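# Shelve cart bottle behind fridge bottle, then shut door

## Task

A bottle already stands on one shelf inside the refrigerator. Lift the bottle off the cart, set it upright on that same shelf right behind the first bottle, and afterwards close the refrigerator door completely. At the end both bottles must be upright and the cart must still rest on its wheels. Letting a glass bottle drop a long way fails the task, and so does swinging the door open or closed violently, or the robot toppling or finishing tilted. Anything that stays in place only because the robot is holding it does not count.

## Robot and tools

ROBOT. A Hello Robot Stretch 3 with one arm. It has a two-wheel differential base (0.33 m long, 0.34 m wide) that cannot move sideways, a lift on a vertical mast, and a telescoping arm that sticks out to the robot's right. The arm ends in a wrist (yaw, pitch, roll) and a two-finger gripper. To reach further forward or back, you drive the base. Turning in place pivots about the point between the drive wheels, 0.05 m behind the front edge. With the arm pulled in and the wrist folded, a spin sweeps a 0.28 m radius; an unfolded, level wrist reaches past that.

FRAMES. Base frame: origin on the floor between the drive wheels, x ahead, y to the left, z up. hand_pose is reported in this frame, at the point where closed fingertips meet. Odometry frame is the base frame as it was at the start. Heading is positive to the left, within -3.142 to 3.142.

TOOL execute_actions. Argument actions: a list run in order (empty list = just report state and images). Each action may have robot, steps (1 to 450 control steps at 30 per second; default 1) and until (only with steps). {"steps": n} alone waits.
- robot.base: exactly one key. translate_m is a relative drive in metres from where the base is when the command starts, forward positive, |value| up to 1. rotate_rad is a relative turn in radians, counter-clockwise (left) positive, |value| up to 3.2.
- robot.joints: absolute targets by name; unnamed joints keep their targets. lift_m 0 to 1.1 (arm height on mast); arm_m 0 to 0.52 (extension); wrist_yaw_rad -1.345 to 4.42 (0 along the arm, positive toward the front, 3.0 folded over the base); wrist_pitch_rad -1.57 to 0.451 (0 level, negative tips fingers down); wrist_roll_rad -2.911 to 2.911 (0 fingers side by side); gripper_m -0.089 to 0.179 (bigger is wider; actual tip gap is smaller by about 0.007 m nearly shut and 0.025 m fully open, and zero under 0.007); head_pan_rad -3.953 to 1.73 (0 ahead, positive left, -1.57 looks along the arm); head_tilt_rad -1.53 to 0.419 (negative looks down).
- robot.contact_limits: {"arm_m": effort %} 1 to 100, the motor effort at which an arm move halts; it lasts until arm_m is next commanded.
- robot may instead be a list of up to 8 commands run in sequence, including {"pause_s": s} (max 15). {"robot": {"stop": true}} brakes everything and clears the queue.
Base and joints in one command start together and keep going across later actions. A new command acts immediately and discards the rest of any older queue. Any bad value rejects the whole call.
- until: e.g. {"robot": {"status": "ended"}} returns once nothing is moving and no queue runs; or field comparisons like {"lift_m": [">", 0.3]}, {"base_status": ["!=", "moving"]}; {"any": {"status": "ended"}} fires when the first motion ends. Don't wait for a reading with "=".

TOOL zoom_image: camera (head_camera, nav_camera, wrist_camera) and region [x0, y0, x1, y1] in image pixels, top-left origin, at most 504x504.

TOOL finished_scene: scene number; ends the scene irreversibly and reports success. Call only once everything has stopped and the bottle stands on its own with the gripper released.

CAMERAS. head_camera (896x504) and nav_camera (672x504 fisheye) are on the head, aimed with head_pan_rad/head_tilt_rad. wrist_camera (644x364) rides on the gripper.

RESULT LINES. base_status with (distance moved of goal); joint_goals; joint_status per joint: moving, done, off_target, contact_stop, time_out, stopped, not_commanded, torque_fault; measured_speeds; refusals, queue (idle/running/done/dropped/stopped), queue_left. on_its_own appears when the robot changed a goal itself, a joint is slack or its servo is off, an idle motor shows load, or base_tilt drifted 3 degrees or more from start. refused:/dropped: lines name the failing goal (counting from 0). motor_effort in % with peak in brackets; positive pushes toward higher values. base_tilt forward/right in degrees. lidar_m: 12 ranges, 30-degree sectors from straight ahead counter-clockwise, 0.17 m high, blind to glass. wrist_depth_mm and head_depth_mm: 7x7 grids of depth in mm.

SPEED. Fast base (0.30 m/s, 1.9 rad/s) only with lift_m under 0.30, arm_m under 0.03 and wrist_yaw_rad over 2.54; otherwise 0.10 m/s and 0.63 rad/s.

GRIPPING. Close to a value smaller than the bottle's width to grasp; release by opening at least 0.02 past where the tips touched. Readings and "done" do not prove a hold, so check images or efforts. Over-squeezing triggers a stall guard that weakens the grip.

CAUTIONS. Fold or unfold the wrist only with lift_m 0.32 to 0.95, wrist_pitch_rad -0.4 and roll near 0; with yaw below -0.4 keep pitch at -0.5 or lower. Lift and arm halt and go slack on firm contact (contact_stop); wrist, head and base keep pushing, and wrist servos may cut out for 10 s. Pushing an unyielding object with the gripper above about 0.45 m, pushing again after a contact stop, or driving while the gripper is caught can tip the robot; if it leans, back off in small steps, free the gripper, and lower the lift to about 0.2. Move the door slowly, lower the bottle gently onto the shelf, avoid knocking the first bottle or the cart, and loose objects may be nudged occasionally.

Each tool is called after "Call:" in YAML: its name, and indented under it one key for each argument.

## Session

Call:
execute_actions:
  actions: []

Scene clock: 0.00 s.
robot.base_odometry: x=+0.000 y=+0.000 heading=+0.000 (m, m, rad; robot's odometry frame)
robot.turned_by_wheels: +0.000 (rad since the last result)
robot.turned_by_imu: +0.000 (rad since the last result)
robot.base_tilt: forward=+0.3 right=+0.0 (deg)
robot.lidar_m: 1.85 1.19 1.63 1.55 1.48 1.48 1.77 0.90 1.07 1.33 1.72 2.26
robot.head_depth_mm: 2108 2478 2466 2465 2503 2489 2258 / 2098 2537 2569 2604 2595 2607 2259 / 2107 2300 2321 2337 2350 2361 2240 / 2002 2092 2099 2109 2135 2141 2103 / 1891 1927 1928 1943 1947 1955 1981 / 1763 1770 1779 1790 1800 1810 1828 / 1634 1646 1657 1665 1675 1675 1694
robot.base_status: not_commanded
robot.joint_positions: lift_m=+0.414 arm_m=-0.003 wrist_yaw_rad=+3.121 wrist_pitch_rad=-0.476 wrist_roll_rad=-0.005 gripper_m=+0.037 head_pan_rad=-0.009 head_tilt_rad=+0.002
robot.joint_goals: lift_m=+0.414 arm_m=-0.003 wrist_yaw_rad=+3.121 wrist_pitch_rad=-0.476 wrist_roll_rad=-0.005 gripper_m=+0.037 head_pan_rad=-0.009 head_tilt_rad=+0.002
robot.joint_status: lift_m=not_commanded arm_m=not_commanded wrist_yaw_rad=not_commanded wrist_pitch_rad=not_commanded wrist_roll_rad=not_commanded gripper_m=not_commanded head_pan_rad=not_commanded head_tilt_rad=not_commanded
robot.measured_speeds: translate_m=+0.000 rotate_rad=+0.000 lift_m=+0.000 arm_m=+0.000 wrist_yaw_rad=+0.000 wrist_pitch_rad=+0.000 wrist_roll_rad=+0.000 head_pan_rad=+0.000 head_tilt_rad=+0.000
robot: refusals=0 queue=idle queue_left=0
robot.motor_effort: left_wheel=+1 right_wheel=-1 lift_m=+43 arm_m=+1 wrist_yaw_rad=+0 wrist_pitch_rad=+4 wrist_roll_rad=+0 gripper_m=+0 head_pan_rad=+0 head_tilt_rad=+3 (%)
robot.hand_pose: x=-0.0168 y=+0.0746 z=+0.4140 quat_wxyz=(+0.174, +0.687, +0.160, +0.688) (m; robot's base frame)
robot.wrist_depth_mm: - - - - - - - / - - - - - - - / - - - - - - - / 855 880 885 949 - - - / 698 724 725 765 794 829 856 / 594 613 626 655 683 679 704 / 517 542 - 551 - 590 599
pictures: head_camera (sideways: a quarter turn clockwise sets it upright), nav_camera (sideways: a quarter turn counterclockwise sets it upright), wrist_camera
camera_calibration (this result's frames):
head_camera: T_world_to_cam=[[-0.0167101, -0.015275, -0.999744, 1.32272], [-0.0282761, 0.999491, -0.0147985, 0.0247669], [0.99946, 0.0280215, -0.0171335, -0.0273807], [0, 0, 0, 1]] pos_world=[0.0501689, -0.00378251, 1.32228]
nav_camera: T_world_to_cam=[[0.0707477, 0.0358887, 0.996848, -1.26225], [-0.0540962, -0.997744, 0.0397603, 0.00308485], [0.996026, -0.0567387, -0.0686466, 0.044712], [0, 0, 0, 1]] pos_world=[0.0449335, 0.0509152, 1.26121]
wrist_camera: T_world_to_cam=[[0.985617, 0.144826, 0.0870847, -0.018776], [0.153907, -0.556445, -0.816505, 0.424689], [-0.0697937, 0.818165, -0.570732, 0.339513], [0, 0, 0, 1]] pos_world=[-0.0231607, -0.0387419, 0.542167]
Images, in order (width x height): head_camera 896x504, nav_camera 672x504, wrist_camera 644x364.

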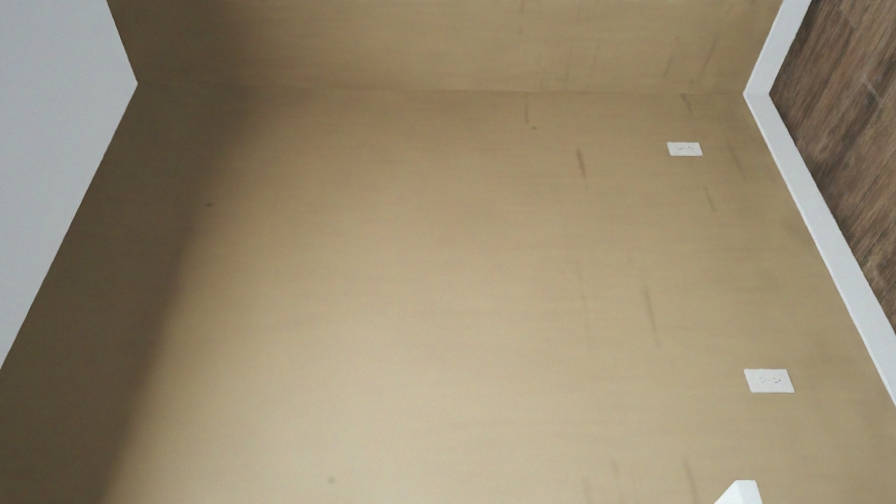

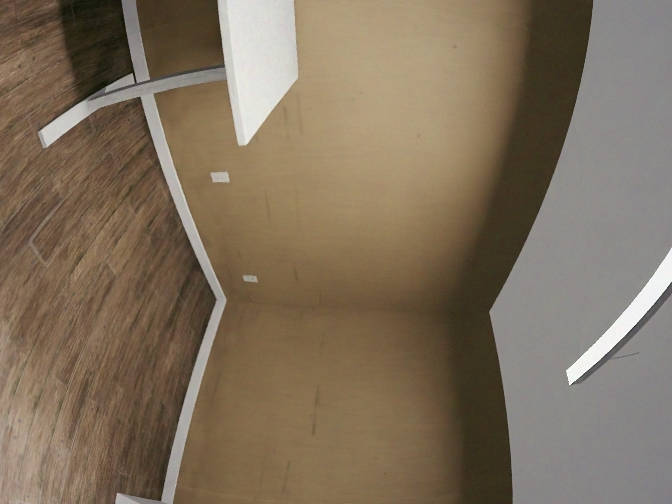

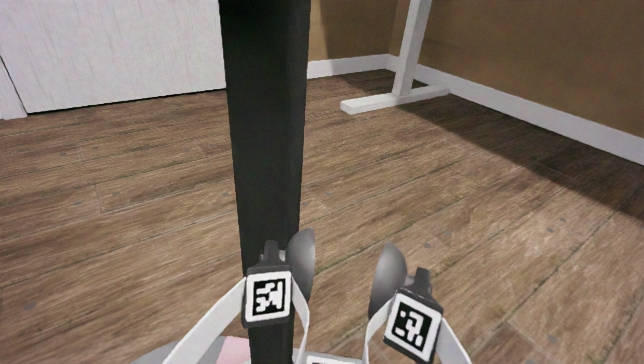

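Call:
execute_actions:
  actions:
    - {"robot": {"joints": {"head_pan_rad": -1.25, "head_tilt_rad": -0.45}}, "steps": 200, "until": {"robot": {"status": "ended"}}}

Scene clock: 5.70 s.
robot.base_odometry: x=+0.000 y=+0.000 heading=+0.000 (m, m, rad; robot's odometry frame)
robot.turned_by_wheels: +0.000 (rad since the last result)
robot.turned_by_imu: +0.001 (rad since the last result)
robot.base_tilt: forward=+0.2 right=+0.0 (deg)
robot.lidar_m: 1.85 1.18 1.63 1.54 1.48 1.48 1.77 0.90 1.07 1.33 1.72 2.26
robot.head_depth_mm: 1124 1196 1303 2446 1998 1641 1357 / 1299 1366 1453 1536 1640 1644 1356 / 1538 1645 1754 1876 1931 1638 1363 / 1752 1926 2074 2207 2080 1648 1361 / 1877 2014 2169 2319 2038 1647 1364 / 1796 1923 1745 1914 1993 1645 1363 / 1619 1967 2150 2330 2092 1645 1361
robot.base_status: not_commanded
robot.joint_positions: lift_m=+0.414 arm_m=-0.003 wrist_yaw_rad=+3.121 wrist_pitch_rad=-0.476 wrist_roll_rad=-0.005 gripper_m=+0.037 head_pan_rad=-1.243 head_tilt_rad=-0.444
robot.joint_goals: lift_m=+0.414 arm_m=-0.003 wrist_yaw_rad=+3.121 wrist_pitch_rad=-0.476 wrist_roll_rad=-0.005 gripper_m=+0.037 head_pan_rad=-1.250 head_tilt_rad=-0.450
robot.joint_status: lift_m=not_commanded arm_m=not_commanded wrist_yaw_rad=not_commanded wrist_pitch_rad=not_commanded wrist_roll_rad=not_commanded gripper_m=not_commanded head_pan_rad=done head_tilt_rad=done
robot.measured_speeds: translate_m=+0.000 rotate_rad=+0.000 lift_m=+0.000 arm_m=+0.000 wrist_yaw_rad=+0.000 wrist_pitch_rad=+0.000 wrist_roll_rad=+0.000 head_pan_rad=+0.000 head_tilt_rad=+0.000
robot: refusals=0 queue=done queue_left=0
robot.motor_effort: left_wheel=+1(1) right_wheel=+0(1) lift_m=+43(43) arm_m=+0(0) wrist_yaw_rad=+0(0) wrist_pitch_rad=+4(4) wrist_roll_rad=+0(0) gripper_m=+0(1) head_pan_rad=-6(57) head_tilt_rad=-3(40) (%)
robot.hand_pose: x=-0.0168 y=+0.0746 z=+0.4140 quat_wxyz=(+0.174, +0.687, +0.160, +0.688) (m; robot's base frame)
robot.wrist_depth_mm: - - - - - - - / - - - - - - - / - - - - - - - / 837 861 902 929 - - - / 694 718 740 783 795 826 852 / 598 605 620 653 692 678 703 / 520 528 - 564 - 583 593
pictures: head_camera (sideways: a quarter turn clockwise sets it upright), nav_camera (sideways: a quarter turn counterclockwise sets it upright), wrist_camera
camera_calibration (this result's frames):
head_camera: T_world_to_cam=[[-0.158423, 0.417618, -0.894705, 1.18628], [0.932988, 0.359896, 0.00278572, -0.0039931], [0.323164, -0.834308, -0.446648, 0.535789], [0, 0, 0, 1]] pos_world=[0.0185109, -0.0469599, 1.30069]
nav_camera: T_world_to_cam=[[0.193651, -0.45562, 0.868855, -1.09581], [-0.952519, -0.299418, 0.0552854, -0.0116187], [0.234962, -0.838307, -0.491969, 0.600308], [0, 0, 0, 1]] pos_world=[0.0600881, 0.00048991, 1.24808]
wrist_camera: T_world_to_cam=[[0.985617, 0.144826, 0.0870847, -0.018776], [0.153907, -0.556446, -0.816505, 0.424689], [-0.0697937, 0.818165, -0.570732, 0.339513], [0, 0, 0, 1]] pos_world=[-0.0231607, -0.0387419, 0.542167]
Images, in order (width x height): head_camera 896x504, nav_camera 672x504, wrist_camera 644x364.

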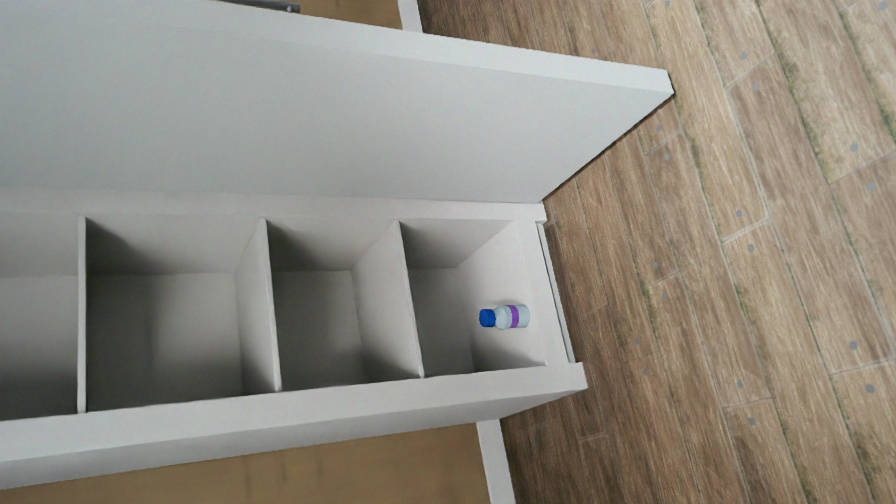

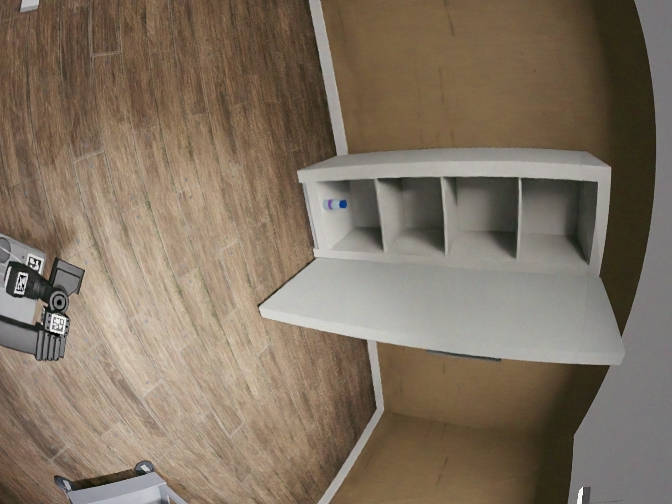

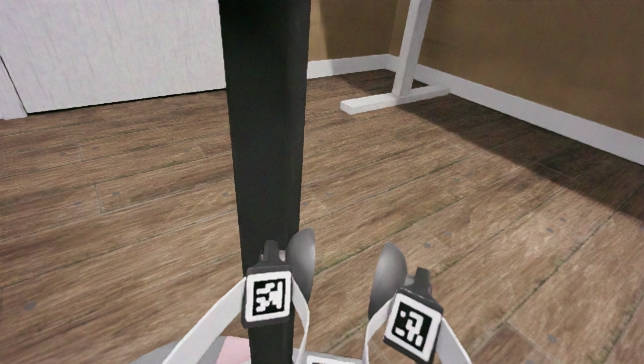

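Call:
zoom_image:
  camera: "head_camera"
  region: [380, 180, 630, 430]

Call:
execute_actions:
  actions:
    - {"robot": {"joints": {"head_pan_rad": -2.5, "head_tilt_rad": -0.55}}, "steps": 200, "until": {"robot": {"status": "ended"}}}

Region (380, 180, 630, 430) of head_camera's 896x504 image, scaled by 2.016, with more detail than that image has.

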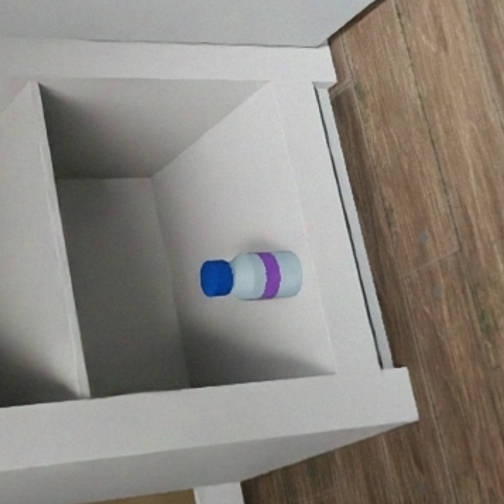

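Scene clock: 15.30 s.
robot.base_odometry: x=+0.000 y=+0.000 heading=+0.000 (m, m, rad; robot's odometry frame)
robot.turned_by_wheels: +0.000 (rad since the last result)
robot.turned_by_imu: +0.001 (rad since the last result)
robot.base_tilt: forward=+0.2 right=-0.1 (deg)
robot.lidar_m: 1.85 1.18 1.63 1.55 1.48 1.48 1.77 0.90 1.07 1.33 1.72 2.26
robot.head_depth_mm: 2732 2988 1277 1273 1670 1503 1278 / 2726 2949 1274 1388 1251 1375 1269 / 2697 2949 1284 1440 1491 1426 1277 / 2700 2934 1221 1449 1488 1469 1277 / 2689 2964 3118 2284 1786 1515 1277 / 2682 2921 3131 2395 1842 1508 1275 / 2652 2915 3119 2386 1848 1516 1282
robot.base_status: not_commanded
robot.joint_positions: lift_m=+0.414 arm_m=-0.003 wrist_yaw_rad=+3.121 wrist_pitch_rad=-0.476 wrist_roll_rad=-0.005 gripper_m=+0.037 head_pan_rad=-2.493 head_tilt_rad=-0.543
robot.joint_goals: lift_m=+0.414 arm_m=-0.003 wrist_yaw_rad=+3.121 wrist_pitch_rad=-0.476 wrist_roll_rad=-0.005 gripper_m=+0.037 head_pan_rad=-2.500 head_tilt_rad=-0.550
robot.joint_status: lift_m=not_commanded arm_m=not_commanded wrist_yaw_rad=not_commanded wrist_pitch_rad=not_commanded wrist_roll_rad=not_commanded gripper_m=not_commanded head_pan_rad=done head_tilt_rad=done
robot.measured_speeds: translate_m=+0.000 rotate_rad=+0.000 lift_m=+0.000 arm_m=+0.000 wrist_yaw_rad=+0.000 wrist_pitch_rad=+0.000 wrist_roll_rad=+0.000 head_pan_rad=+0.000 head_tilt_rad=+0.000
robot: refusals=0 queue=done queue_left=0
robot.motor_effort: left_wheel=+1(1) right_wheel=-1(1) lift_m=+43(42) arm_m=+0(0) wrist_yaw_rad=+0(1) wrist_pitch_rad=+4(4) wrist_roll_rad=+1(0) gripper_m=+0(0) head_pan_rad=-5(58) head_tilt_rad=-4(17) (%)
robot.hand_pose: x=-0.0168 y=+0.0746 z=+0.4140 quat_wxyz=(+0.174, +0.687, +0.160, +0.688) (m; robot's base frame)
robot.wrist_depth_mm: - - - - - - - / - - - - - - - / - - - - - - - / 837 861 901 943 - - - / 703 726 731 787 784 825 852 / 597 614 624 644 694 672 698 / 518 530 - 548 - 585 592
pictures: head_camera (sideways: a quarter turn clockwise sets it upright), nav_camera (sideways: a quarter turn counterclockwise sets it upright), wrist_camera
camera_calibration (this result's frames):
head_camera: T_world_to_cam=[[0.415047, 0.334116, -0.846229, 1.11955], [0.635353, -0.772193, 0.00673507, -0.00731853], [-0.651201, -0.540449, -0.532777, 0.6538], [0, 0, 0, 1]] pos_world=[-0.0342623, -0.0263665, 1.29578]
nav_camera: T_world_to_cam=[[-0.437783, -0.377846, 0.81583, -1.02282], [-0.588937, 0.806143, 0.0573298, -0.0164909], [-0.679337, -0.455374, -0.575443, 0.714491], [0, 0, 0, 1]] pos_world=[0.0278955, -0.0478132, 1.24654]
wrist_camera: T_world_to_cam=[[0.985617, 0.144826, 0.0870848, -0.018776], [0.153907, -0.556445, -0.816505, 0.424689], [-0.0697936, 0.818165, -0.570732, 0.339513], [0, 0, 0, 1]] pos_world=[-0.0231607, -0.0387419, 0.542167]
Images, in order (width x height): head_camera 896x504, nav_camera 672x504, wrist_camera 644x364.

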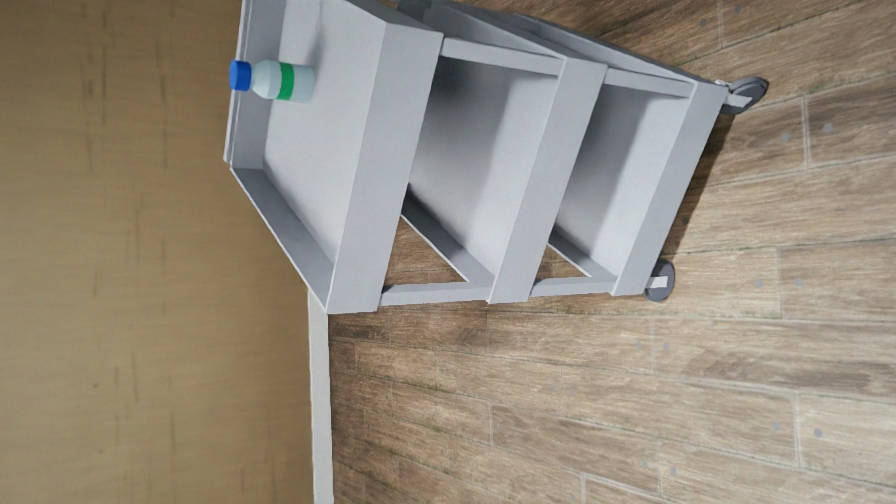

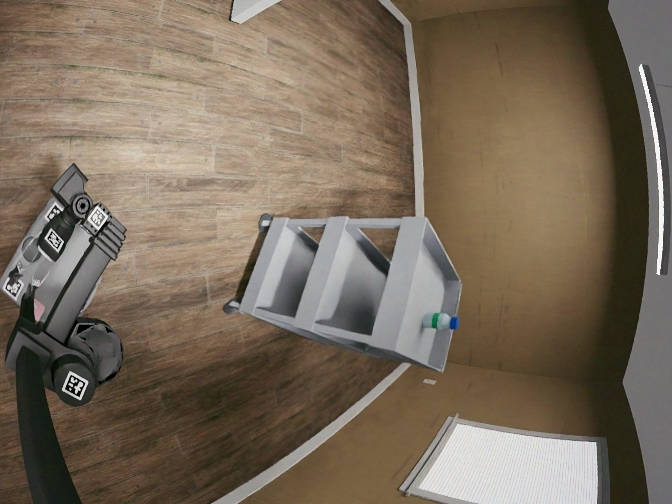

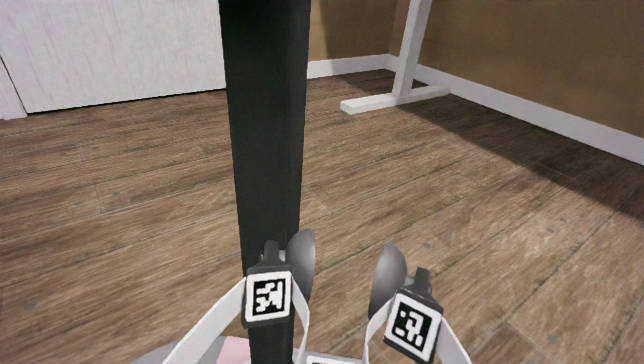

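Call:
execute_actions:
  actions:
    - {"robot": {"base": {"rotate_rad": 0.435}, "joints": {"lift_m": 0.93, "wrist_pitch_rad": -0.4, "wrist_yaw_rad": 0.08, "head_pan_rad": -1.5, "head_tilt_rad": -0.6}}, "steps": 200, "until": {"robot": {"base_status": ["!=", "moving"]}}}
    - {"robot": {"base": {"translate_m": -0.5}}, "steps": 300, "until": {"robot": {"base_status": ["!=", "moving"], "lift_m": [">", 0.9]}}}
    - {"robot": {"base": {"rotate_rad": -1.515}, "joints": {"wrist_pitch_rad": -0.3, "gripper_m": 0.16, "arm_m": 0.27}}, "steps": 300, "until": {"robot": {"status": "ended"}}}

Scene clock: 146.53 s.
robot.base_odometry: x=-0.453 y=-0.211 heading=-1.080 (m, m, rad; robot's odometry frame)
robot.turned_by_wheels: -1.080 (rad since the last result)
robot.turned_by_imu: -1.097 (rad since the last result)
robot.base_tilt: forward=+0.2 right=-0.1 (deg)
robot.lidar_m: 1.25 1.86 2.43 1.68 1.86 1.53 1.32 1.34 1.55 0.40 0.47 2.80
robot.head_depth_mm: 2435 2655 - 815 1647 1448 1245 / 2391 2650 - 788 672 579 841 / 2340 2591 1096 790 673 878 821 / 2322 2557 1109 850 674 900 1036 / 2283 2502 1088 850 633 925 1056 / 2266 2491 2712 824 663 925 1103 / 2214 2439 2662 796 696 920 1250
robot.base_status: done (rotate_rad -1.5149 of -1.5150)
robot.joint_positions: lift_m=+0.930 arm_m=+0.270 wrist_yaw_rad=+0.081 wrist_pitch_rad=-0.321 wrist_roll_rad=-0.005 gripper_m=+0.160 head_pan_rad=-1.507 head_tilt_rad=-0.593
robot.joint_goals: lift_m=+0.930 arm_m=+0.270 wrist_yaw_rad=+0.080 wrist_pitch_rad=-0.300 wrist_roll_rad=-0.005 gripper_m=+0.160 head_pan_rad=-1.500 head_tilt_rad=-0.600
robot.joint_status: lift_m=done arm_m=done wrist_yaw_rad=done wrist_pitch_rad=done wrist_roll_rad=not_commanded gripper_m=done head_pan_rad=done head_tilt_rad=done
robot.measured_speeds: translate_m=+0.000 rotate_rad=+0.000 lift_m=+0.000 arm_m=+0.000 wrist_yaw_rad=+0.000 wrist_pitch_rad=+0.000 wrist_roll_rad=+0.000 head_pan_rad=+0.000 head_tilt_rad=+0.000
robot: refusals=0 queue=done queue_left=0
robot.motor_effort: left_wheel=+2(6) right_wheel=-2(4) lift_m=+49(51) arm_m=+3(3) wrist_yaw_rad=-1(4) wrist_pitch_rad=+6(7) wrist_roll_rad=+0(0) gripper_m=+0(98) head_pan_rad=+4(57) head_tilt_rad=-5(14) (%)
robot.hand_pose: x=-0.0024 y=-0.6494 z=+0.9648 quat_wxyz=(+0.704, +0.142, -0.691, -0.085) (m; robot's base frame)
robot.wrist_depth_mm: - - - - - - - / - - - - - - - / - - - - - - - / - - 548 594 532 - - / - 375 461 457 487 483 - / 321 - 374 373 394 416 - / 296 301 311 320 335 341 -
pictures: head_camera (sideways: a quarter turn clockwise sets it upright), nav_camera (sideways: a quarter turn counterclockwise sets it upright), wrist_camera
camera_calibration (this result's frames):
head_camera: T_world_to_cam=[[-0.0520448, 0.571811, -0.818733, 1.08655], [0.994645, 0.102981, 0.00869564, -0.0120622], [0.0892859, -0.813896, -0.574109, 0.703056], [0, 0, 0, 1]] pos_world=[0.00577398, -0.0478464, 1.29333]
nav_camera: T_world_to_cam=[[0.0758515, -0.613351, 0.786159, -0.987272], [-0.997116, -0.0487824, 0.0581458, -0.0150597], [0.00268694, -0.788302, -0.615283, 0.762158], [0, 0, 0, 1]] pos_world=[0.0578219, -0.00546868, 1.24597]
wrist_camera: T_world_to_cam=[[-0.967075, -0.228772, 0.111491, -0.246947], [-0.198857, 0.405892, -0.892025, 1.16624], [0.158817, -0.884825, -0.43802, 0.0138125], [0, 0, 0, 1]] pos_world=[-0.00909374, -0.517642, 1.0739]
Images, in order (width x height): head_camera 896x504, nav_camera 672x504, wrist_camera 644x364.

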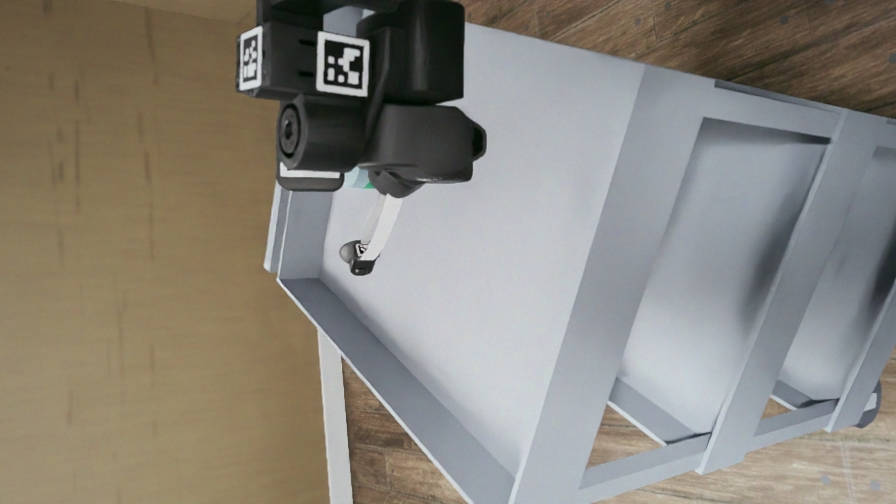

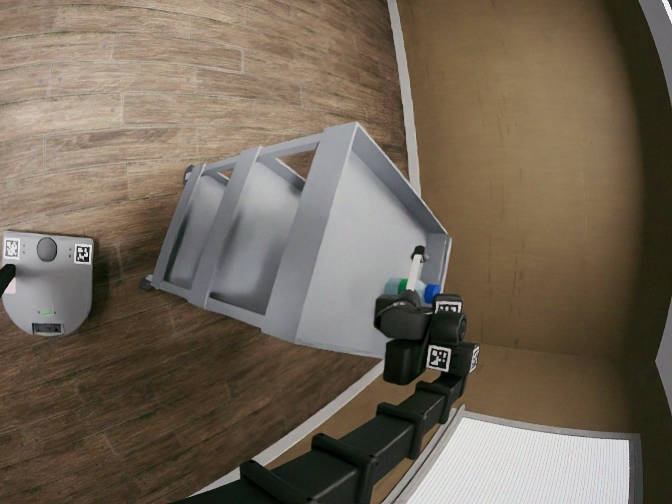

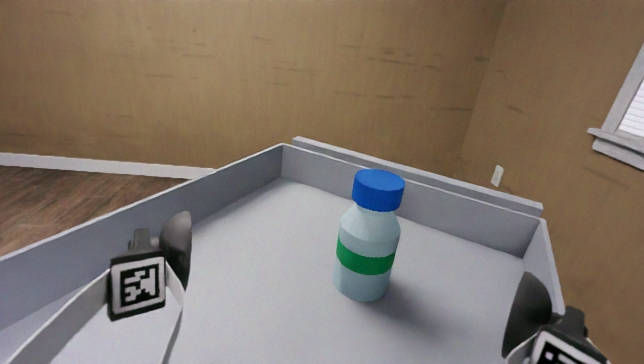

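Call:
execute_actions:
  actions:
    - {"robot": {"joints": {"lift_m": 0.80, "wrist_yaw_rad": 0.04, "arm_m": 0.35, "gripper_m": 0.14}}, "steps": 300, "until": {"robot": {"status": "ended"}}}

Scene clock: 163.20 s.
robot.base_odometry: x=-0.453 y=-0.211 heading=-1.080 (m, m, rad; robot's odometry frame)
robot.turned_by_wheels: +0.000 (rad since the last result)
robot.turned_by_imu: +0.001 (rad since the last result)
robot.base_tilt: forward=+0.2 right=+0.0 (deg)
robot.lidar_m: 1.25 1.86 2.43 1.68 1.86 1.53 1.32 1.34 1.55 0.40 0.47 2.80
robot.head_depth_mm: 2416 2637 1026 - 702 1409 1242 / 2386 2629 1047 - 663 579 840 / 2366 2612 1042 864 663 878 823 / 2320 2575 1096 849 674 901 1039 / 2280 2519 1090 850 634 924 1056 / 2263 2474 2700 825 664 926 1102 / 2229 2455 2665 793 696 922 1247
robot.base_status: done (rotate_rad -1.5149 of -1.5150)
robot.joint_positions: lift_m=+0.800 arm_m=+0.350 wrist_yaw_rad=+0.042 wrist_pitch_rad=-0.321 wrist_roll_rad=-0.005 gripper_m=+0.140 head_pan_rad=-1.507 head_tilt_rad=-0.593
robot.joint_goals: lift_m=+0.800 arm_m=+0.350 wrist_yaw_rad=+0.040 wrist_pitch_rad=-0.300 wrist_roll_rad=-0.005 gripper_m=+0.140 head_pan_rad=-1.500 head_tilt_rad=-0.600
robot.joint_status: lift_m=done arm_m=done wrist_yaw_rad=done wrist_pitch_rad=done wrist_roll_rad=not_commanded gripper_m=done head_pan_rad=done head_tilt_rad=done
robot.measured_speeds: translate_m=+0.000 rotate_rad=+0.000 lift_m=+0.000 arm_m=+0.000 wrist_yaw_rad=+0.000 wrist_pitch_rad=+0.000 wrist_roll_rad=+0.000 head_pan_rad=+0.000 head_tilt_rad=+0.000
robot: refusals=0 queue=done queue_left=0
robot.motor_effort: left_wheel=+2(2) right_wheel=-2(2) lift_m=+35(50) arm_m=+3(2) wrist_yaw_rad=-1(1) wrist_pitch_rad=+6(6) wrist_roll_rad=+1(0) gripper_m=+0(85) head_pan_rad=+4(4) head_tilt_rad=-4(5) (%)
robot.hand_pose: x=-0.0117 y=-0.7300 z=+0.8353 quat_wxyz=(+0.702, +0.128, -0.693, -0.098) (m; robot's base frame)
robot.wrist_depth_mm: - - - - - - - / - - - 495 212 - - / 280 344 443 441 228 393 - / 279 308 329 261 334 374 326 / 228 243 254 247 263 290 273 / 188 199 202 209 218 236 228 / - 162 170 175 181 - 198
pictures: head_camera (sideways: a quarter turn clockwise sets it upright), nav_camera (sideways: a quarter turn counterclockwise sets it upright), wrist_camera
camera_calibration (this result's frames):
head_camera: T_world_to_cam=[[-0.0520451, 0.571811, -0.818733, 1.08655], [0.994645, 0.102981, 0.00869565, -0.0120622], [0.0892864, -0.813896, -0.574109, 0.703056], [0, 0, 0, 1]] pos_world=[0.00577401, -0.0478463, 1.29333]
nav_camera: T_world_to_cam=[[0.0758518, -0.613352, 0.786159, -0.987272], [-0.997115, -0.048783, 0.0581458, -0.0150597], [0.0026874, -0.788302, -0.615283, 0.762158], [0, 0, 0, 1]] pos_world=[0.0578219, -0.00546863, 1.24597]
wrist_camera: T_world_to_cam=[[-0.97534, -0.190471, 0.1115, -0.232046], [-0.182702, 0.413359, -0.892051, 1.08721], [0.12382, -0.890424, -0.437965, -0.117295], [0, 0, 0, 1]] pos_world=[-0.0131652, -0.598049, 0.94435]
Images, in order (width x height): head_camera 896x504, nav_camera 672x504, wrist_camera 644x364.

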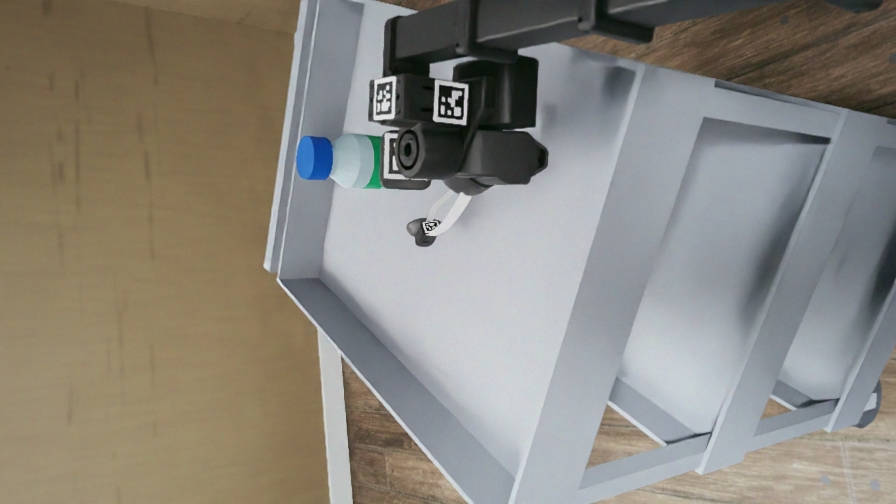

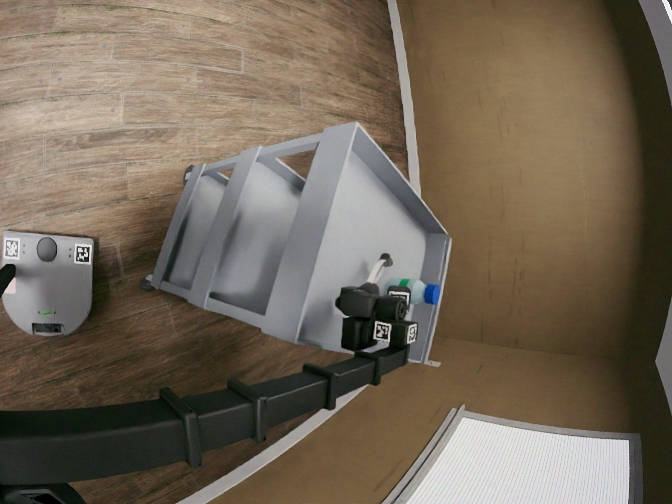

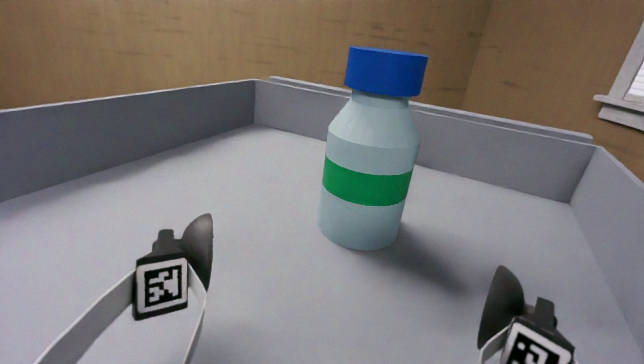

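Call:
execute_actions:
  actions:
    - {"robot": [{"base": {"translate_m": -0.006}, "joints": {"arm_m": 0.455, "lift_m": 0.803}}, {"joints": {"gripper_m": 0.01}}, {"joints": {"lift_m": 0.833}}], "steps": 400, "until": {"robot": {"status": "ended"}}}

Scene clock: 177.27 s.
robot.base_odometry: x=-0.456 y=-0.205 heading=-1.080 (m, m, rad; robot's odometry frame)
robot.turned_by_wheels: +0.000 (rad since the last result)
robot.turned_by_imu: +0.002 (rad since the last result)
robot.base_tilt: forward=+0.3 right=+0.0 (deg)
robot.lidar_m: 1.25 1.88 2.43 1.68 1.85 1.53 1.32 1.34 1.54 0.40 0.47 2.79
robot.head_depth_mm: 2429 2638 2688 813 1600 1445 1239 / 2382 2670 2794 816 672 598 1168 / 2344 2605 1090 816 675 877 804 / 2323 2553 1106 850 676 900 840 / 2290 2505 1089 850 638 925 1058 / 2265 2480 2706 833 661 926 1100 / 2217 2447 2678 793 692 926 1251
robot.base_status: done (translate_m -0.0060 of -0.0060)
robot.joint_positions: lift_m=+0.833 arm_m=+0.455 wrist_yaw_rad=+0.042 wrist_pitch_rad=-0.354 wrist_roll_rad=-0.005 gripper_m=+0.011 head_pan_rad=-1.507 head_tilt_rad=-0.593
robot.joint_goals: lift_m=+0.833 arm_m=+0.455 wrist_yaw_rad=+0.040 wrist_pitch_rad=-0.300 wrist_roll_rad=-0.005 gripper_m=+0.010 head_pan_rad=-1.500 head_tilt_rad=-0.600
robot.joint_status: lift_m=done arm_m=done wrist_yaw_rad=done wrist_pitch_rad=done wrist_roll_rad=not_commanded gripper_m=done head_pan_rad=done head_tilt_rad=done
robot.measured_speeds: translate_m=+0.000 rotate_rad=+0.000 lift_m=+0.000 arm_m=+0.000 wrist_yaw_rad=+0.000 wrist_pitch_rad=+0.000 wrist_roll_rad=+0.000 head_pan_rad=+0.000 head_tilt_rad=+0.000
robot: refusals=0 queue=done queue_left=0
robot.motor_effort: left_wheel=+2(4) right_wheel=-3(8) lift_m=+53(55) arm_m=+3(4) wrist_yaw_rad=-1(2) wrist_pitch_rad=+17(17) wrist_roll_rad=+0(0) gripper_m=-22(100) head_pan_rad=+5(5) head_tilt_rad=-4(5) (%)
robot.hand_pose: x=-0.0119 y=-0.8314 z=+0.8599 quat_wxyz=(+0.701, +0.140, -0.691, -0.110) (m; robot's base frame)
robot.wrist_depth_mm: - - - - - - - / - - - 445 117 - - / - 344 408 133 122 - - / 268 320 365 129 134 306 301 / 259 271 288 127 130 304 281 / 216 223 - 135 137 259 260 / 183 189 192 146 153 217 221
pictures: head_camera (sideways: a quarter turn clockwise sets it upright), nav_camera (sideways: a quarter turn counterclockwise sets it upright), wrist_camera
camera_calibration (this result's frames):
head_camera: T_world_to_cam=[[-0.0520452, 0.571812, -0.818732, 1.08655], [0.994645, 0.102981, 0.0086957, -0.0120622], [0.0892864, -0.813895, -0.57411, 0.703058], [0, 0, 0, 1]] pos_world=[0.00577401, -0.0478463, 1.29333]
nav_camera: T_world_to_cam=[[0.0758519, -0.613353, 0.786158, -0.987271], [-0.997115, -0.0487831, 0.0581459, -0.0150597], [0.00268735, -0.788301, -0.615284, 0.76216], [0, 0, 0, 1]] pos_world=[0.0578219, -0.00546856, 1.24597]
wrist_camera: T_world_to_cam=[[-0.975197, -0.194056, 0.106456, -0.252915], [-0.18391, 0.442798, -0.877557, 1.1631], [0.123157, -0.87537, -0.467504, -0.158911], [0, 0, 0, 1]] pos_world=[-0.0131643, -0.703206, 0.973323]
Images, in order (width x height): head_camera 896x504, nav_camera 672x504, wrist_camera 644x364.

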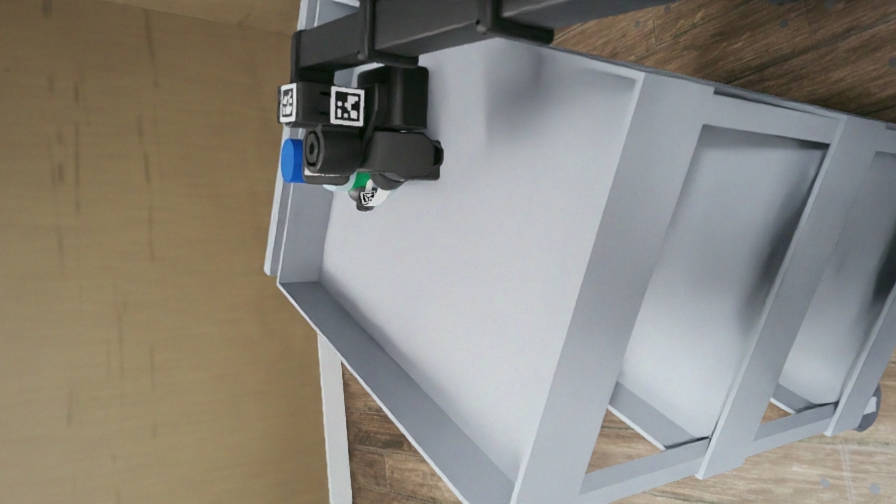

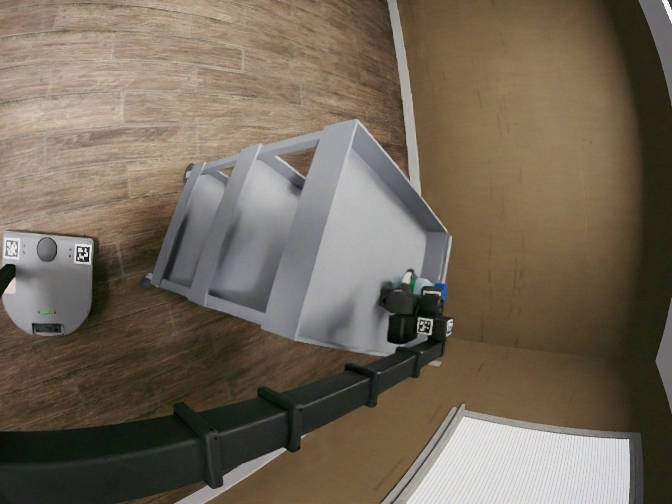

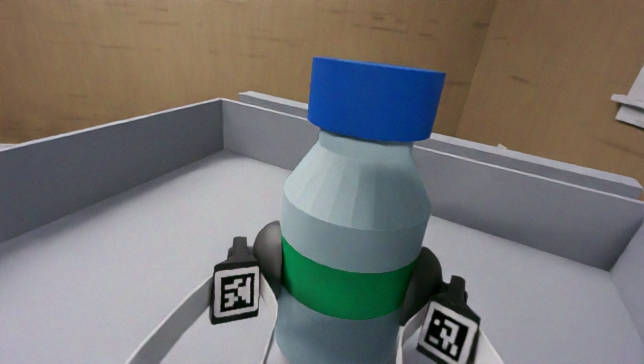

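Call:
execute_actions:
  actions:
    - {"robot": {"joints": {"lift_m": 0.935, "arm_m": 0.0, "head_pan_rad": 0.0, "head_tilt_rad": -0.85}}, "steps": 200, "until": {"robot": {"lift_m": [">", 0.925]}}}
    - {"robot": {"base": {"rotate_rad": 0.25}}, "steps": 200, "until": {"robot": {"base_status": ["!=", "moving"]}}}
    - {"robot": {"base": {"translate_m": 1.0}}, "steps": 300, "until": {"robot": {"arm_m": ["<", 0.02]}}}
    - {"robot": {"joints": {"lift_m": 0.25, "wrist_yaw_rad": 1.5}}, "steps": 450, "until": {"robot": {"status": "ended"}}}

Scene clock: 220.87 s.
robot.base_odometry: x=+0.219 y=-0.943 heading=-0.830 (m, m, rad; robot's odometry frame)
robot.turned_by_wheels: +0.250 (rad since the last result)
robot.turned_by_imu: +0.262 (rad since the last result)
robot.base_tilt: forward=+0.2 right=-0.1 (deg)
robot.lidar_m: 0.88 0.89 2.00 2.11 2.18 2.40 2.31 0.99 1.55 2.63 0.40 0.47
robot.head_depth_mm: 897 1026 1083 1174 1168 1170 1100 / 901 1315 1190 1440 1436 1264 875 / 904 1313 1197 1500 1435 1269 1138 / 911 1319 1203 1472 1443 1276 1136 / 913 1291 1138 1359 1450 1276 1141 / 798 886 1130 1647 1452 1276 1140 / 1251 1502 1759 1686 1456 1281 1141
robot.base_status: done (translate_m +1.0000 of +1.0000)
robot.joint_positions: lift_m=+0.250 arm_m=+0.000 wrist_yaw_rad=+1.498 wrist_pitch_rad=-0.356 wrist_roll_rad=-0.005 gripper_m=+0.011 head_pan_rad=-0.007 head_tilt_rad=-0.839
robot.joint_goals: lift_m=+0.250 arm_m=+0.000 wrist_yaw_rad=+1.500 wrist_pitch_rad=-0.300 wrist_roll_rad=-0.005 gripper_m=+0.010 head_pan_rad=+0.000 head_tilt_rad=-0.850
robot.joint_status: lift_m=done arm_m=done wrist_yaw_rad=done wrist_pitch_rad=done wrist_roll_rad=not_commanded gripper_m=done head_pan_rad=done head_tilt_rad=done
robot.measured_speeds: translate_m=+0.000 rotate_rad=+0.000 lift_m=+0.000 arm_m=+0.000 wrist_yaw_rad=+0.000 wrist_pitch_rad=+0.000 wrist_roll_rad=+0.000 head_pan_rad=+0.000 head_tilt_rad=+0.000
robot: refusals=0 queue=done queue_left=0
robot.motor_effort: left_wheel=+0(5) right_wheel=+1(7) lift_m=+40(56) arm_m=-3(4) wrist_yaw_rad=+1(5) wrist_pitch_rad=+17(17) wrist_roll_rad=+0(0) gripper_m=-21(21) head_pan_rad=+3(57) head_tilt_rad=-6(32) (%)
robot.hand_pose: x=+0.2098 y=-0.1622 z=+0.2769 quat_wxyz=(+0.596, +0.565, -0.422, +0.384) (m; robot's base frame)
robot.wrist_depth_mm: - - 924 - 679 349 226 / - - 878 793 117 334 219 / 944 - 824 133 122 327 215 / 714 748 777 129 133 314 210 / 558 584 627 127 131 306 207 / 464 483 - 135 136 295 202 / 400 414 415 146 153 269 197
pictures: head_camera (sideways: a quarter turn clockwise sets it upright), nav_camera (sideways: a quarter turn counterclockwise sets it upright), wrist_camera
camera_calibration (this result's frames):
head_camera: T_world_to_cam=[[-0.756682, -0.0101175, -0.653705, 0.875766], [-0.0289336, 0.999419, 0.0180232, -0.0179575], [0.653143, 0.0325519, -0.756535, 0.936901], [0, 0, 0, 1]] pos_world=[0.0502271, -0.00369023, 1.28161]
nav_camera: T_world_to_cam=[[0.790545, 0.0309861, 0.61162, -0.764175], [-0.0073309, -0.998169, 0.060045, -0.0235509], [0.61236, -0.051952, -0.78887, 0.984205], [0, 0, 0, 1]] pos_world=[0.00125451, 0.0513024, 1.24521]
wrist_camera: T_world_to_cam=[[0.0819686, -0.990964, 0.106166, -0.195796], [-0.462527, -0.132183, -0.876696, 0.360871], [0.882808, 0.0227569, -0.469182, 0.113838], [0, 0, 0, 1]] pos_world=[0.0824646, -0.148916, 0.390572]
Images, in order (width x height): head_camera 896x504, nav_camera 672x504, wrist_camera 644x364.

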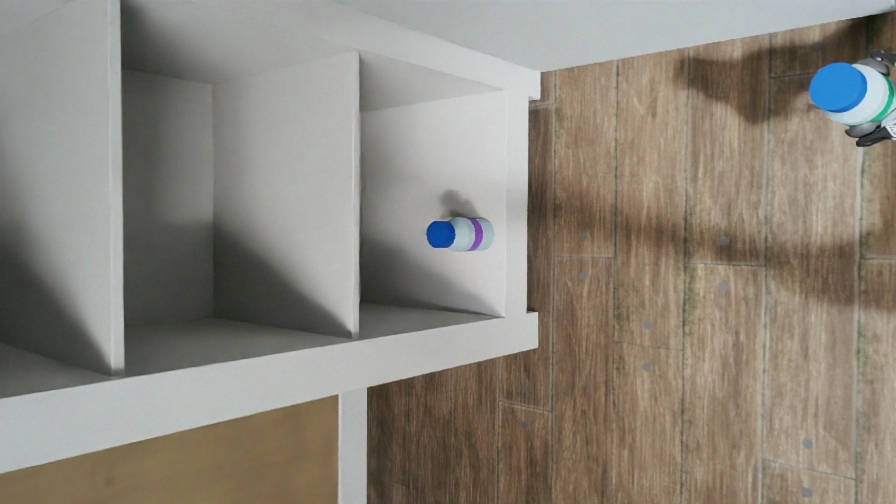

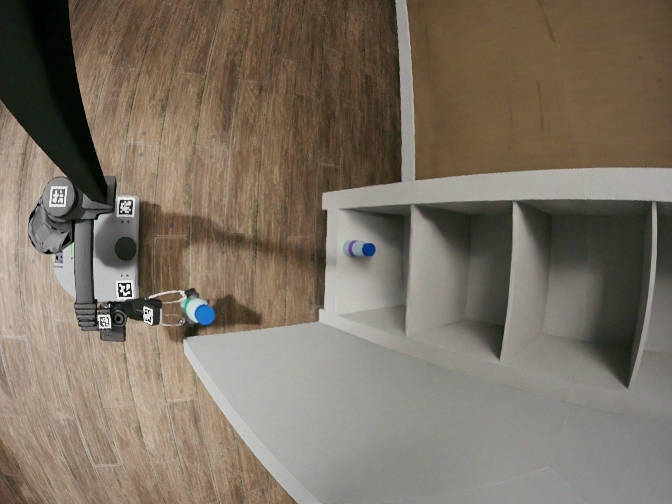

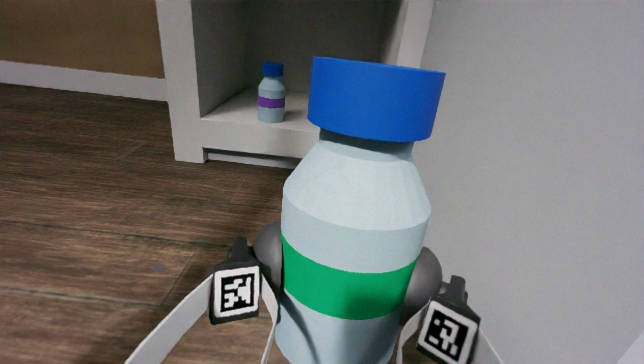

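Call:
execute_actions:
  actions:
    - {"robot": {"base": {"translate_m": 0.37}, "joints": {"lift_m": 0.2, "head_pan_rad": -1.45, "head_tilt_rad": -1.1}}, "steps": 300, "until": {"robot": {"base_status": ["!=", "moving"]}}}
    - {"robot": {"base": {"rotate_rad": 1.364}}, "steps": 200, "until": {"robot": {"rotate_rad": [">", 0.7]}}}
    - {"robot": {"joints": {"wrist_yaw_rad": 0.04}}, "steps": 200, "until": {"robot": {"status": "ended"}}}
    - {"robot": {"joints": {"lift_m": 0.18, "arm_m": 0.11}}, "steps": 200, "until": {"robot": {"status": "ended"}}}

Scene clock: 254.57 s.
robot.base_odometry: x=+0.468 y=-1.216 heading=+0.534 (m, m, rad; robot's odometry frame)
robot.turned_by_wheels: +1.364 (rad since the last result)
robot.turned_by_imu: +1.391 (rad since the last result)
robot.base_tilt: forward=+0.1 right=-0.1 (deg)
robot.lidar_m: 2.11 1.91 2.52 2.68 1.30 1.59 0.33 0.33 0.40 0.46 0.52 1.25
robot.head_depth_mm: 561 858 886 1027 1102 1142 1091 / 554 1002 915 1259 1299 1198 - / 556 1005 915 1273 1303 1211 - / 559 1009 924 1248 1293 1207 1120 / 560 1016 912 1253 1294 1196 1107 / 554 948 879 1073 1298 1199 1111 / 555 622 736 1413 1307 1202 1117
robot.base_status: done (rotate_rad +1.3639 of +1.3640)
robot.joint_positions: lift_m=+0.180 arm_m=+0.110 wrist_yaw_rad=+0.041 wrist_pitch_rad=-0.357 wrist_roll_rad=-0.005 gripper_m=+0.011 head_pan_rad=-1.443 head_tilt_rad=-1.087
robot.joint_goals: lift_m=+0.180 arm_m=+0.110 wrist_yaw_rad=+0.040 wrist_pitch_rad=-0.300 wrist_roll_rad=-0.005 gripper_m=+0.010 head_pan_rad=-1.450 head_tilt_rad=-1.100
robot.joint_status: lift_m=done arm_m=done wrist_yaw_rad=done wrist_pitch_rad=done wrist_roll_rad=not_commanded gripper_m=done head_pan_rad=done head_tilt_rad=done
robot.measured_speeds: translate_m=+0.000 rotate_rad=+0.000 lift_m=+0.000 arm_m=+0.000 wrist_yaw_rad=+0.000 wrist_pitch_rad=+0.000 wrist_roll_rad=+0.000 head_pan_rad=+0.000 head_tilt_rad=+0.000
robot: refusals=0 queue=done queue_left=0
robot.motor_effort: left_wheel=-1(4) right_wheel=+3(5) lift_m=+40(41) arm_m=+3(3) wrist_yaw_rad=-1(5) wrist_pitch_rad=+17(17) wrist_roll_rad=+0(0) gripper_m=-21(21) head_pan_rad=-6(59) head_tilt_rad=-9(32) (%)
robot.hand_pose: x=-0.0119 y=-0.4861 z=+0.2068 quat_wxyz=(+0.700, +0.140, -0.691, -0.111) (m; robot's base frame)
robot.wrist_depth_mm: 343 491 502 514 505 313 216 / 347 449 550 525 117 308 214 / 349 185 556 133 122 302 210 / 341 196 380 129 134 298 208 / 285 209 297 127 130 294 205 / 234 227 - 135 137 271 211 / 210 214 217 146 152 236 228
pictures: head_camera (sideways: a quarter turn clockwise sets it upright), nav_camera (sideways: a quarter turn counterclockwise sets it upright), wrist_camera
camera_calibration (this result's frames):
head_camera: T_world_to_cam=[[-0.129002, 0.88429, -0.448764, 0.604949], [0.987194, 0.157345, 0.0262688, -0.0348835], [0.09384, -0.439629, -0.893264, 1.11805], [0, 0, 0, 1]] pos_world=[0.0075585, -0.037934, 1.27111]
nav_camera: T_world_to_cam=[[0.152786, -0.903819, 0.39971, -0.484238], [-0.988252, -0.141276, 0.0583007, -0.0152772], [0.00377606, -0.403921, -0.914786, 1.15157], [0, 0, 0, 1]] pos_world=[0.0545387, 0.0253219, 1.24789]
wrist_camera: T_world_to_cam=[[-0.975237, -0.194066, 0.106075, -0.116371], [-0.183887, 0.445036, -0.876429, 0.437868], [0.122878, -0.874232, -0.469702, -0.160971], [0, 0, 0, 1]] pos_world=[-0.0131912, -0.358177, 0.320496]
Images, in order (width x height): head_camera 896x504, nav_camera 672x504, wrist_camera 644x364.

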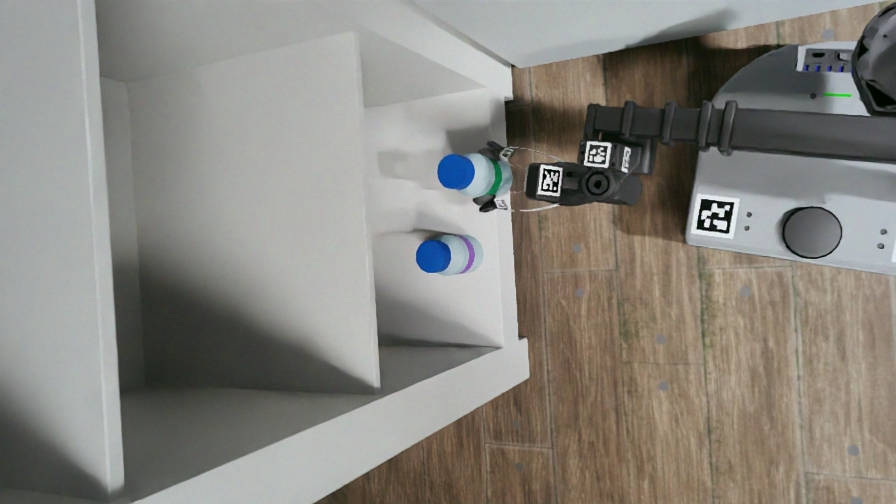

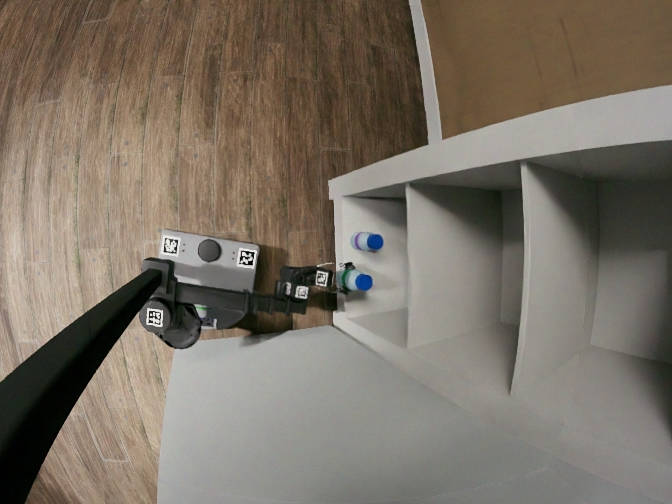

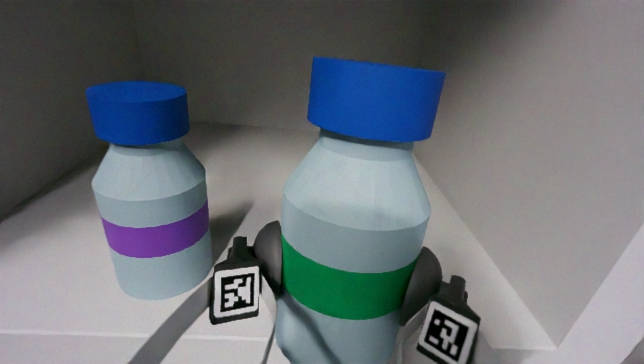

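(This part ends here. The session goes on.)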